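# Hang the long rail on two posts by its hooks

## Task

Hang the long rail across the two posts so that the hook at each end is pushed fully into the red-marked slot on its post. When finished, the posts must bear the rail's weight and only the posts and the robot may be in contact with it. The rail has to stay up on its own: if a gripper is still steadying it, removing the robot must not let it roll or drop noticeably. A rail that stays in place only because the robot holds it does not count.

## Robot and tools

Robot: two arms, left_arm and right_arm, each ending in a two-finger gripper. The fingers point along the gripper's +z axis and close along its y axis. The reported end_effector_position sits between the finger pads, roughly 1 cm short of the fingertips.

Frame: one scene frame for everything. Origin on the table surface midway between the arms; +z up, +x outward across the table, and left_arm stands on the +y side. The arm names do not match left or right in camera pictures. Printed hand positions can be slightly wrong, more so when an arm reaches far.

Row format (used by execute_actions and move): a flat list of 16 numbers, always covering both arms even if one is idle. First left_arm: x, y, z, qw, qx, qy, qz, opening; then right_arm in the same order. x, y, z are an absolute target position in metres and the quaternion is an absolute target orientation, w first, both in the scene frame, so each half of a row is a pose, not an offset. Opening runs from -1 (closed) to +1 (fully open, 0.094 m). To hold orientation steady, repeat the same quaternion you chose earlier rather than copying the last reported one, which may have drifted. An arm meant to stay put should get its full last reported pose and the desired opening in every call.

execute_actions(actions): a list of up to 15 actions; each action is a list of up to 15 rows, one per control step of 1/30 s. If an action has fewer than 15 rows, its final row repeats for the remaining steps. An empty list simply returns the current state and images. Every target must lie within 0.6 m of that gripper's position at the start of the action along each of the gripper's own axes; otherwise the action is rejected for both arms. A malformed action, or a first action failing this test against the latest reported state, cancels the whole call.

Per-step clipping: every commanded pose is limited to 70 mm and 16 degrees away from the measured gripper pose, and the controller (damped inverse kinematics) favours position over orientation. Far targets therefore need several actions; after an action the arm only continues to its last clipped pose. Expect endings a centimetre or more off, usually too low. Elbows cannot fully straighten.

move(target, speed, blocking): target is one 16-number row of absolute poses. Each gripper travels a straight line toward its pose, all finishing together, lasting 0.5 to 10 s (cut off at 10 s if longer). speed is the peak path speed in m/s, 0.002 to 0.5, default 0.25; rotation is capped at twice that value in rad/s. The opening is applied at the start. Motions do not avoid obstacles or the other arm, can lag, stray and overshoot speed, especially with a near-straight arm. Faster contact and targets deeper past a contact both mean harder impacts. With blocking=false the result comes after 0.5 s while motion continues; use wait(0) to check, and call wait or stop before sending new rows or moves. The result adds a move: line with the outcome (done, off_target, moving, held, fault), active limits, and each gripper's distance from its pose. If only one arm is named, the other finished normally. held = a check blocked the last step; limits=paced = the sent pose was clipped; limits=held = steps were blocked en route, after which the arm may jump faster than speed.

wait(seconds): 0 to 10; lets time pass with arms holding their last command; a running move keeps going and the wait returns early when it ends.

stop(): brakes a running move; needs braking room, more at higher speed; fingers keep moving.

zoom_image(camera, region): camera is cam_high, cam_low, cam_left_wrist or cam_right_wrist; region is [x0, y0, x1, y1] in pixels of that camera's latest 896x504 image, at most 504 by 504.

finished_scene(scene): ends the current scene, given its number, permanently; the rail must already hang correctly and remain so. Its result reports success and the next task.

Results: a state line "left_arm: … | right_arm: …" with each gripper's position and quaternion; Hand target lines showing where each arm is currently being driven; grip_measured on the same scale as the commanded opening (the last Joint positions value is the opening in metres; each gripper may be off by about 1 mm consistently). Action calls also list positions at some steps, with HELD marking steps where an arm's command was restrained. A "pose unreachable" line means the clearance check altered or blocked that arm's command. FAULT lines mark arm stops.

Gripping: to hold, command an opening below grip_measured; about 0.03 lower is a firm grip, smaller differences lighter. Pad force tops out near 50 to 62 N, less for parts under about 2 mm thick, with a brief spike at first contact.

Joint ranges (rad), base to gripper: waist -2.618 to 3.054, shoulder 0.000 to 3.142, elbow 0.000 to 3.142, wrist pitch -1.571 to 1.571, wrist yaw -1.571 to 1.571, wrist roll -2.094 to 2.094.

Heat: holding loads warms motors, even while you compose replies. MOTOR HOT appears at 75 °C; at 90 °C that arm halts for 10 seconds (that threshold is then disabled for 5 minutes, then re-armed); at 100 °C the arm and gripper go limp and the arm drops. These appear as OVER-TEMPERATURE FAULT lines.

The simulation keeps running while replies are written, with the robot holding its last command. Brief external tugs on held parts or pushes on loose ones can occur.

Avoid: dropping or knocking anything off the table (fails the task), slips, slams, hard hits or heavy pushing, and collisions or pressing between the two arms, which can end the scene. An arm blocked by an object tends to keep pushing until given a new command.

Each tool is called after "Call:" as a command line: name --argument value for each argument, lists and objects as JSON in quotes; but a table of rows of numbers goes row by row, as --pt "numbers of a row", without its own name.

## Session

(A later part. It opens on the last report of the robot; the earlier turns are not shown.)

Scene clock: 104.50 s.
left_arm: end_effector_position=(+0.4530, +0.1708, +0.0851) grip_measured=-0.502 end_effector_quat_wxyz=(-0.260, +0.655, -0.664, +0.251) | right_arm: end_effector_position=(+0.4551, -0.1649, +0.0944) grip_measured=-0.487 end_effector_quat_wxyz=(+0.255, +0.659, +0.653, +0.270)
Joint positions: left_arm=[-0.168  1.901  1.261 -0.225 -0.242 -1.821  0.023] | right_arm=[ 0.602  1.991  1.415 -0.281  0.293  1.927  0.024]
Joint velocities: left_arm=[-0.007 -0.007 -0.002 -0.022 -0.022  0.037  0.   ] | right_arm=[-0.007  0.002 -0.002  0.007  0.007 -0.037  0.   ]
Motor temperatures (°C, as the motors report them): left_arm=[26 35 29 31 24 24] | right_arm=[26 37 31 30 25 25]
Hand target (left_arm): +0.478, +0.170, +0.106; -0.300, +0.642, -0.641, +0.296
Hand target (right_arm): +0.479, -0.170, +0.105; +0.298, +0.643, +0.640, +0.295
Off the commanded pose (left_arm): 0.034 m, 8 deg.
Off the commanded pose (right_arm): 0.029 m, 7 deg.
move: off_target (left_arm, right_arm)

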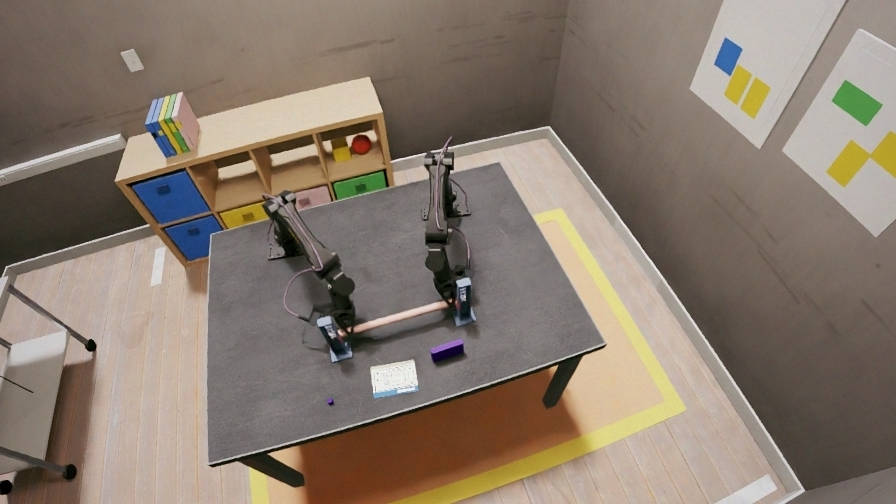

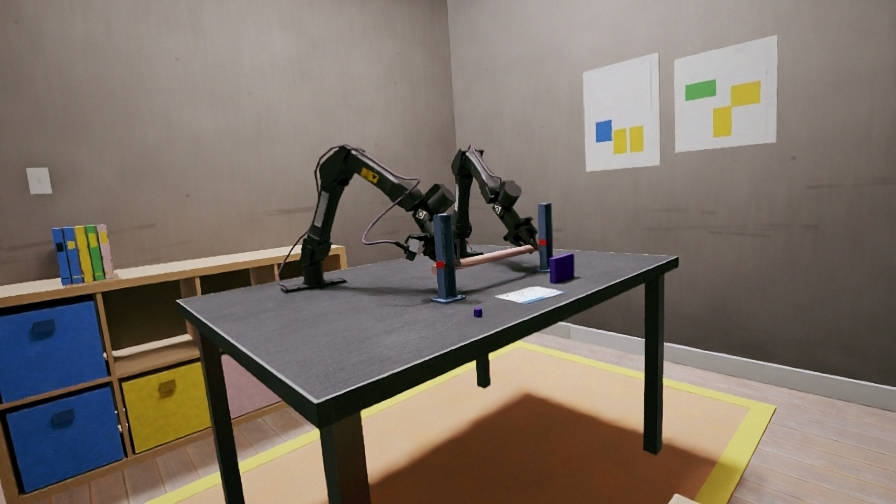

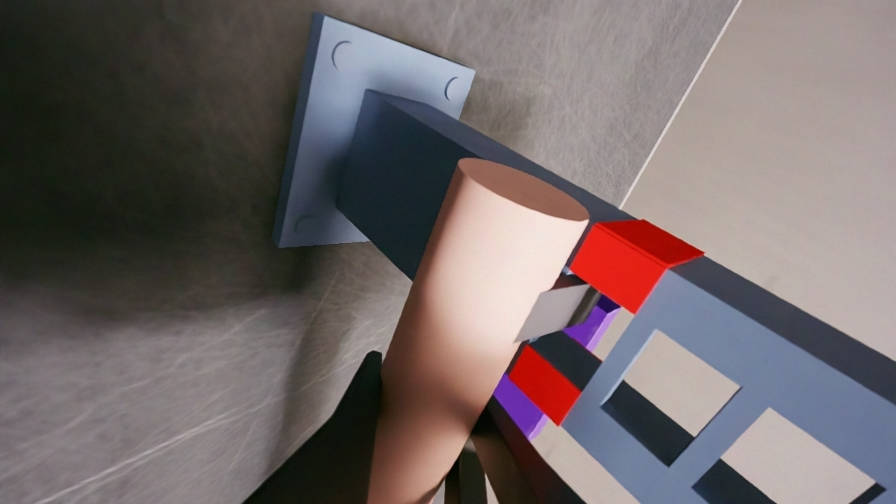

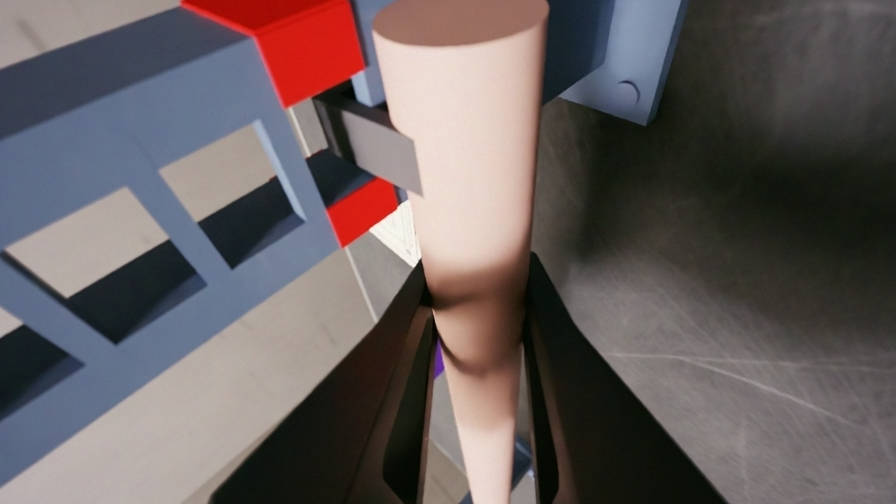

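Call:
move --target '[0.456,0.17,0.08,-0.265,0.655,-0.655,0.265,-0.56,0.457,-0.165,0.085,0.265,0.655,0.655,0.265,-0.56]' --speed 0.04

Call:
move --target '[0.454,0.17,0.084,-0.265,0.655,-0.655,0.265,0.1,0.455,-0.165,0.09,0.265,0.655,0.655,0.265,0.1]'

Call:
move --target '[0.41,0.17,0.13,-0.265,0.655,-0.655,0.265,0.1,0.41,-0.165,0.135,0.265,0.655,0.655,0.265,0.1]' --speed 0.12

Scene clock: 105.37 s.
left_arm: end_effector_position=(+0.4522, +0.1709, +0.0839) grip_measured=-0.502 end_effector_quat_wxyz=(-0.261, +0.655, -0.662, +0.255) | right_arm: end_effector_position=(+0.4545, -0.1651, +0.0937) grip_measured=-0.487 end_effector_quat_wxyz=(+0.253, +0.662, +0.652, +0.270)
Joint positions: left_arm=[-0.168  1.897  1.246 -0.206 -0.241 -1.822  0.023] | right_arm=[ 0.602  1.991  1.415 -0.285  0.292  1.934  0.024]
Joint velocities: left_arm=[ 0.012  0.012 -0.012  0.007  0.022 -0.095 -0.   ] | right_arm=[ 0.002 -0.012  0.002 -0.037 -0.081  0.022 -0.001]
Motor temperatures (°C, as the motors report them): left_arm=[26 35 29 31 24 24] | right_arm=[26 37 31 30 25 25]
Hand target (left_arm): +0.456, +0.170, +0.080; -0.265, +0.655, -0.656, +0.265
Hand target (right_arm): +0.457, -0.165, +0.085; +0.265, +0.656, +0.655, +0.265
Off the commanded pose (left_arm): 0.006 m, 2 deg.
Off the commanded pose (right_arm): 0.009 m, 2 deg.
move: done

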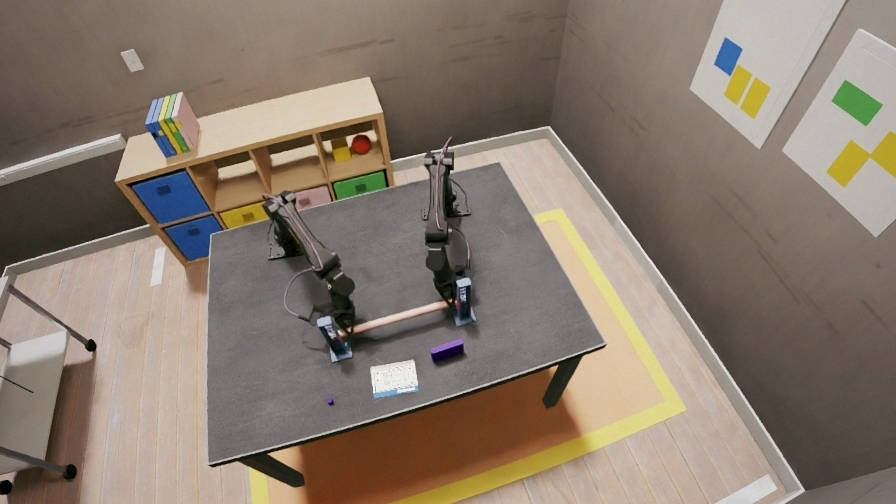

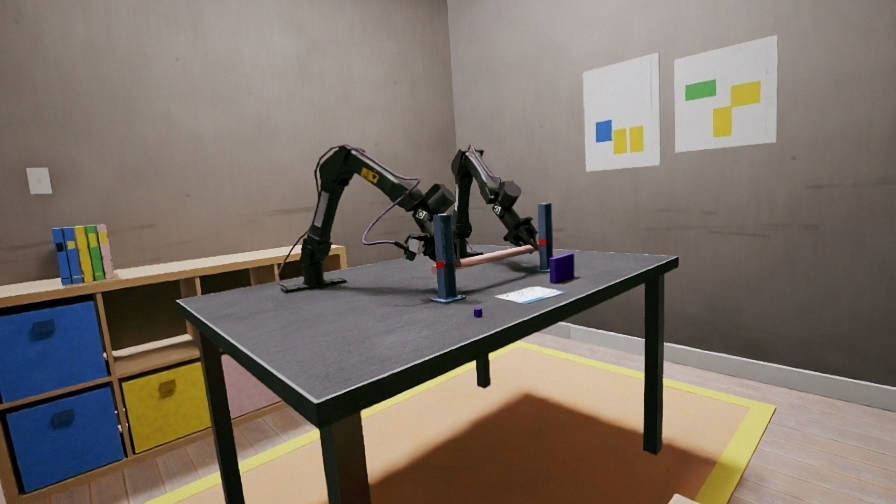

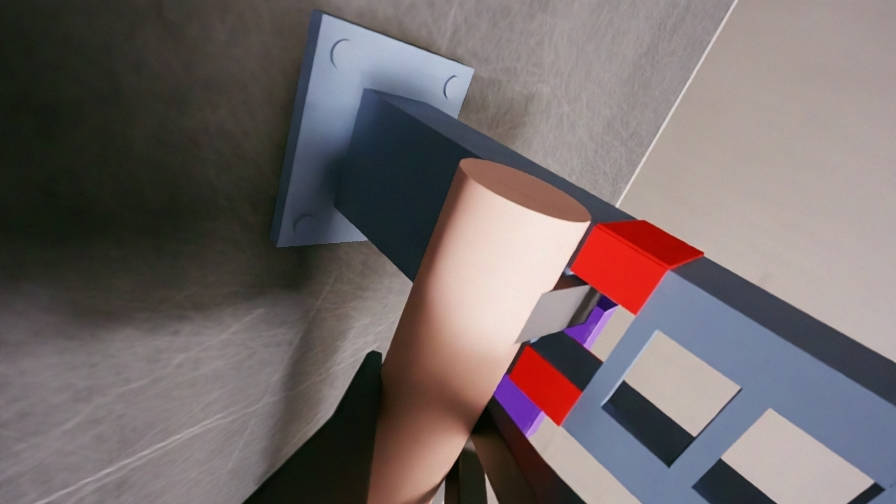

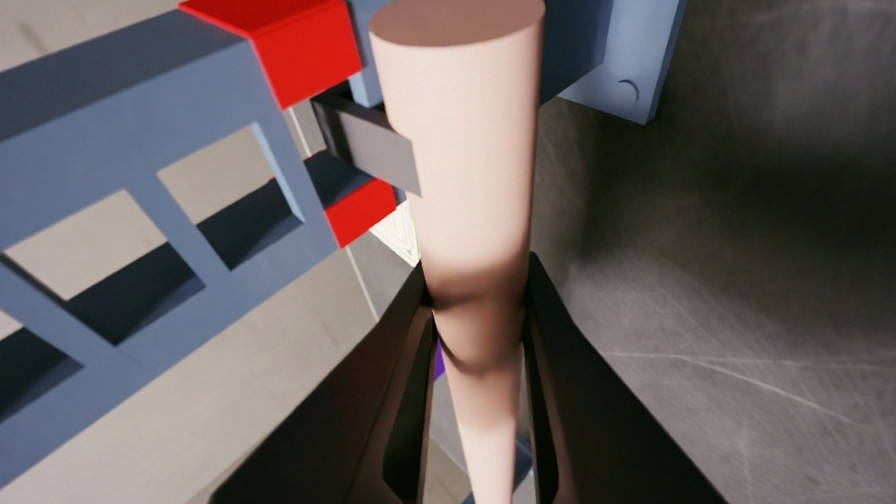

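Scene clock: 106.07 s.
left_arm: end_effector_position=(+0.4529, +0.1698, +0.0833) grip_measured=+0.098 end_effector_quat_wxyz=(-0.261, +0.655, -0.659, +0.261) | right_arm: end_effector_position=(+0.4578, -0.1646, +0.0969) grip_measured=+0.098 end_effector_quat_wxyz=(+0.259, +0.660, +0.649, +0.277)
Joint positions: left_arm=[-0.168  1.896  1.235 -0.184 -0.237 -1.827  0.052] | right_arm=[ 0.602  1.991  1.415 -0.266  0.298  1.93   0.052]
Joint velocities: left_arm=[-0.012 -0.017  0.007 -0.066 -0.051 -0.081 -0.   ] | right_arm=[ 0.012 -0.007  0.002  0.022 -0.066  0.051  0.001]
Motor temperatures (°C, as the motors report them): left_arm=[26 35 29 31 24 24] | right_arm=[26 37 31 30 25 25]
Hand target (left_arm): +0.454, +0.170, +0.084; -0.265, +0.655, -0.656, +0.265
Hand target (right_arm): +0.455, -0.165, +0.090; +0.265, +0.655, +0.656, +0.265
Off the commanded pose (left_arm): 0.001 m, 1 deg.
Off the commanded pose (right_arm): 0.007 m, 2 deg.
move: done

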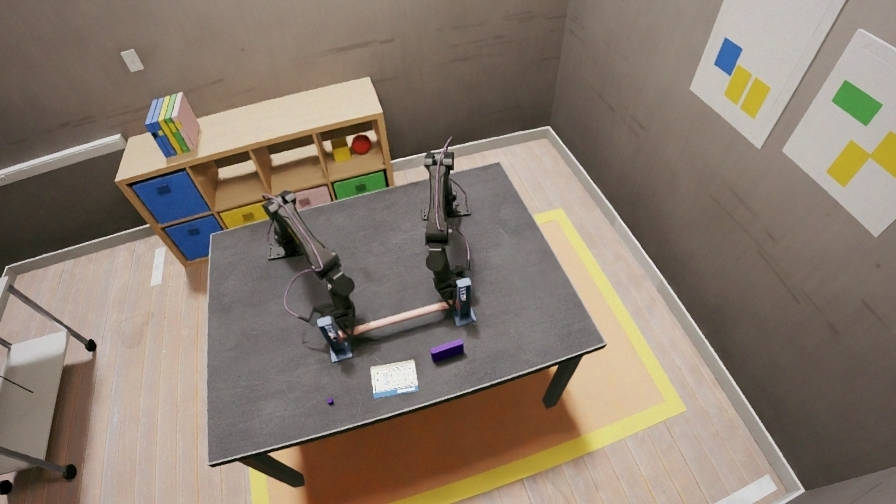

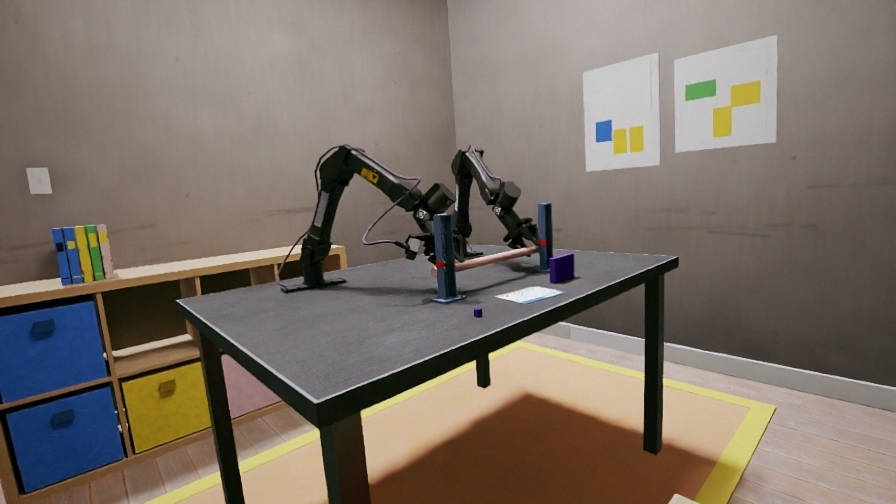

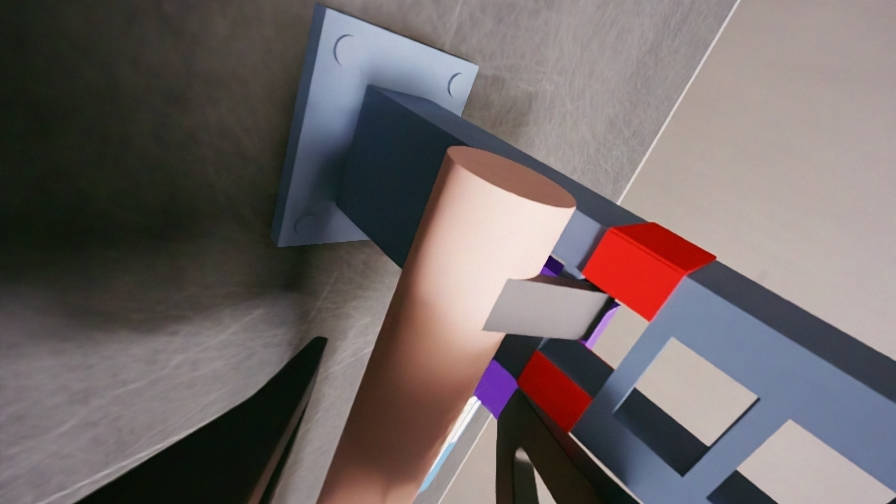

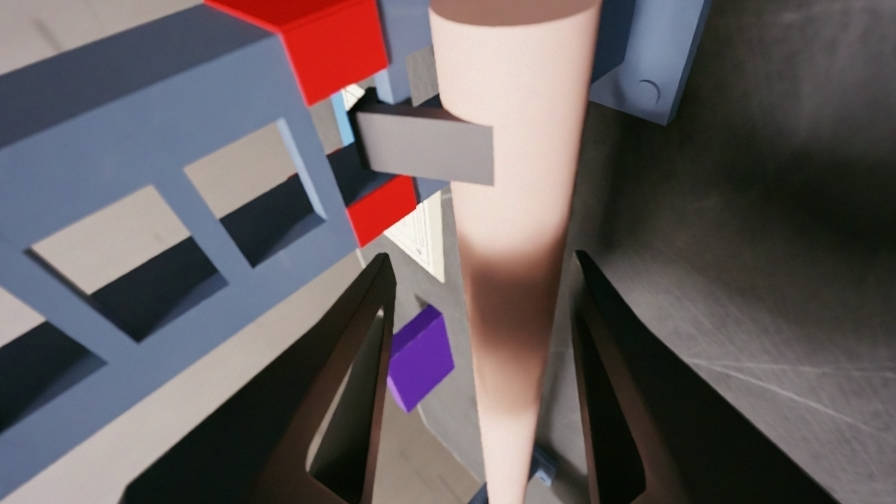

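Scene clock: 107.13 s.
left_arm: end_effector_position=(+0.4159, +0.1673, +0.1265) grip_measured=+0.098 end_effector_quat_wxyz=(-0.258, +0.655, -0.656, +0.272) | right_arm: end_effector_position=(+0.4174, -0.1616, +0.1369) grip_measured=+0.098 end_effector_quat_wxyz=(+0.261, +0.655, +0.652, +0.278)
Joint positions: left_arm=[-0.206  1.71   1.176 -0.302 -0.25  -1.864  0.052] | right_arm=[ 0.655  1.821  1.348 -0.374  0.331  1.959  0.052]
Joint velocities: left_arm=[ 0.007  0.017 -0.007  0.007  0.007 -0.022 -0.   ] | right_arm=[-0.007  0.002  0.002 -0.007  0.007  0.022  0.001]
Motor temperatures (°C, as the motors report them): left_arm=[26 35 29 31 24 24] | right_arm=[26 37 31 30 25 25]
Hand target (left_arm): +0.410, +0.170, +0.130; -0.265, +0.656, -0.656, +0.265
Hand target (right_arm): +0.409, -0.165, +0.135; +0.264, +0.656, +0.655, +0.266
Off the commanded pose (left_arm): 0.007 m, 1 deg.
Off the commanded pose (right_arm): 0.008 m, 2 deg.
move: done

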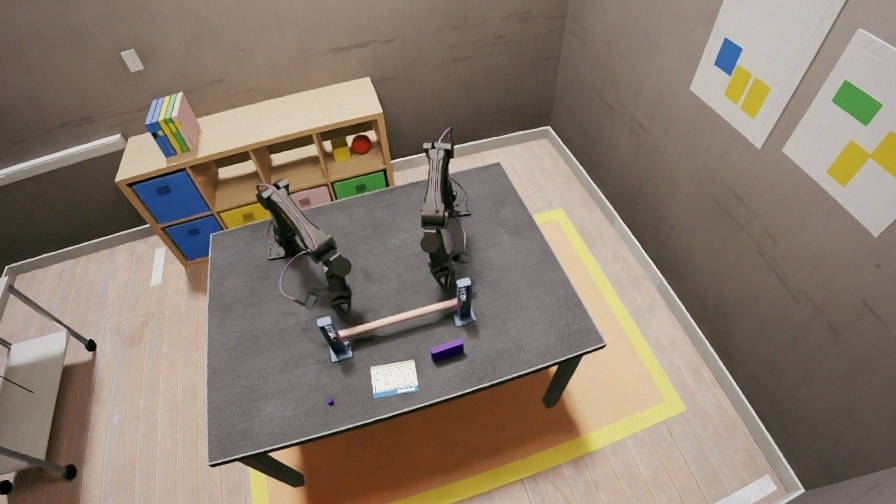

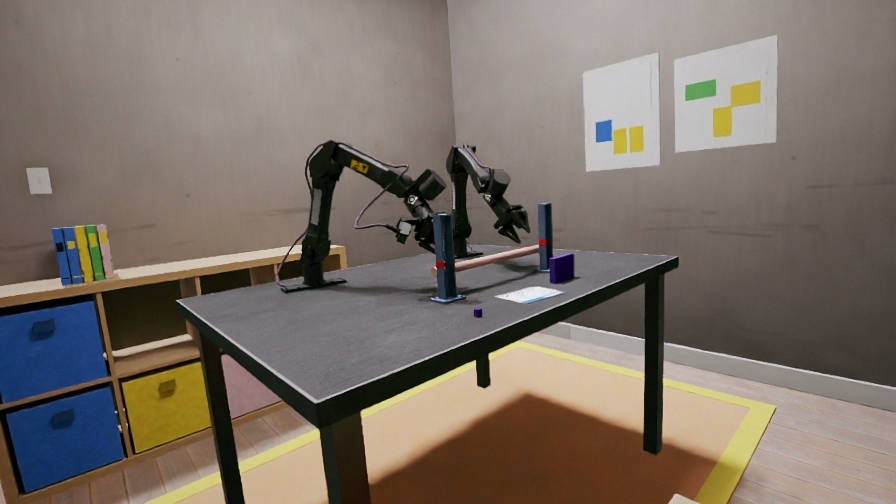

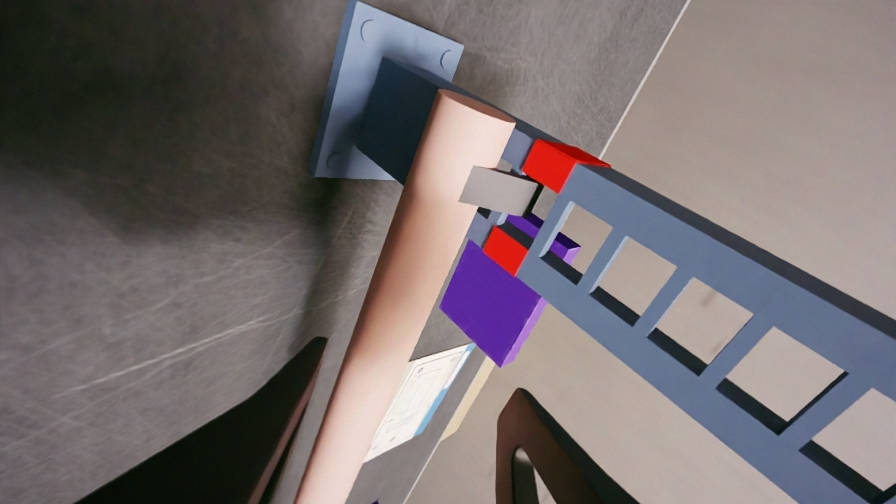

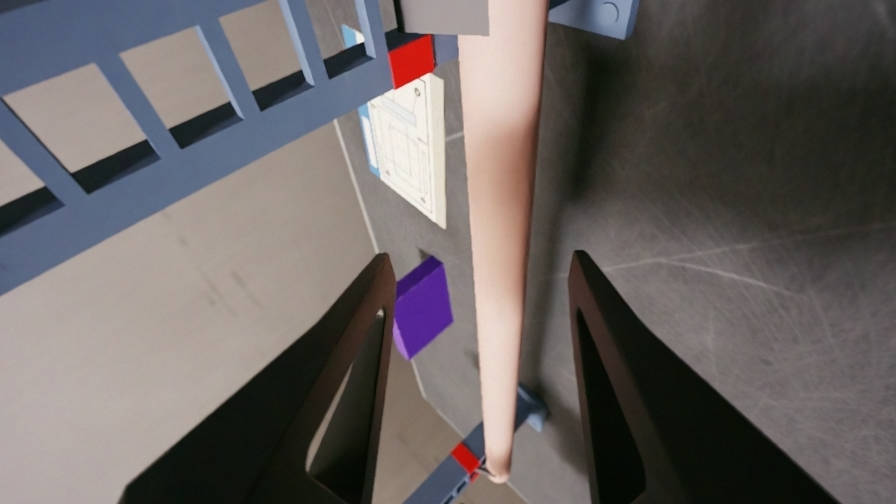

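Call:
finished_scene --scene 1

The scene is finished: the task was done.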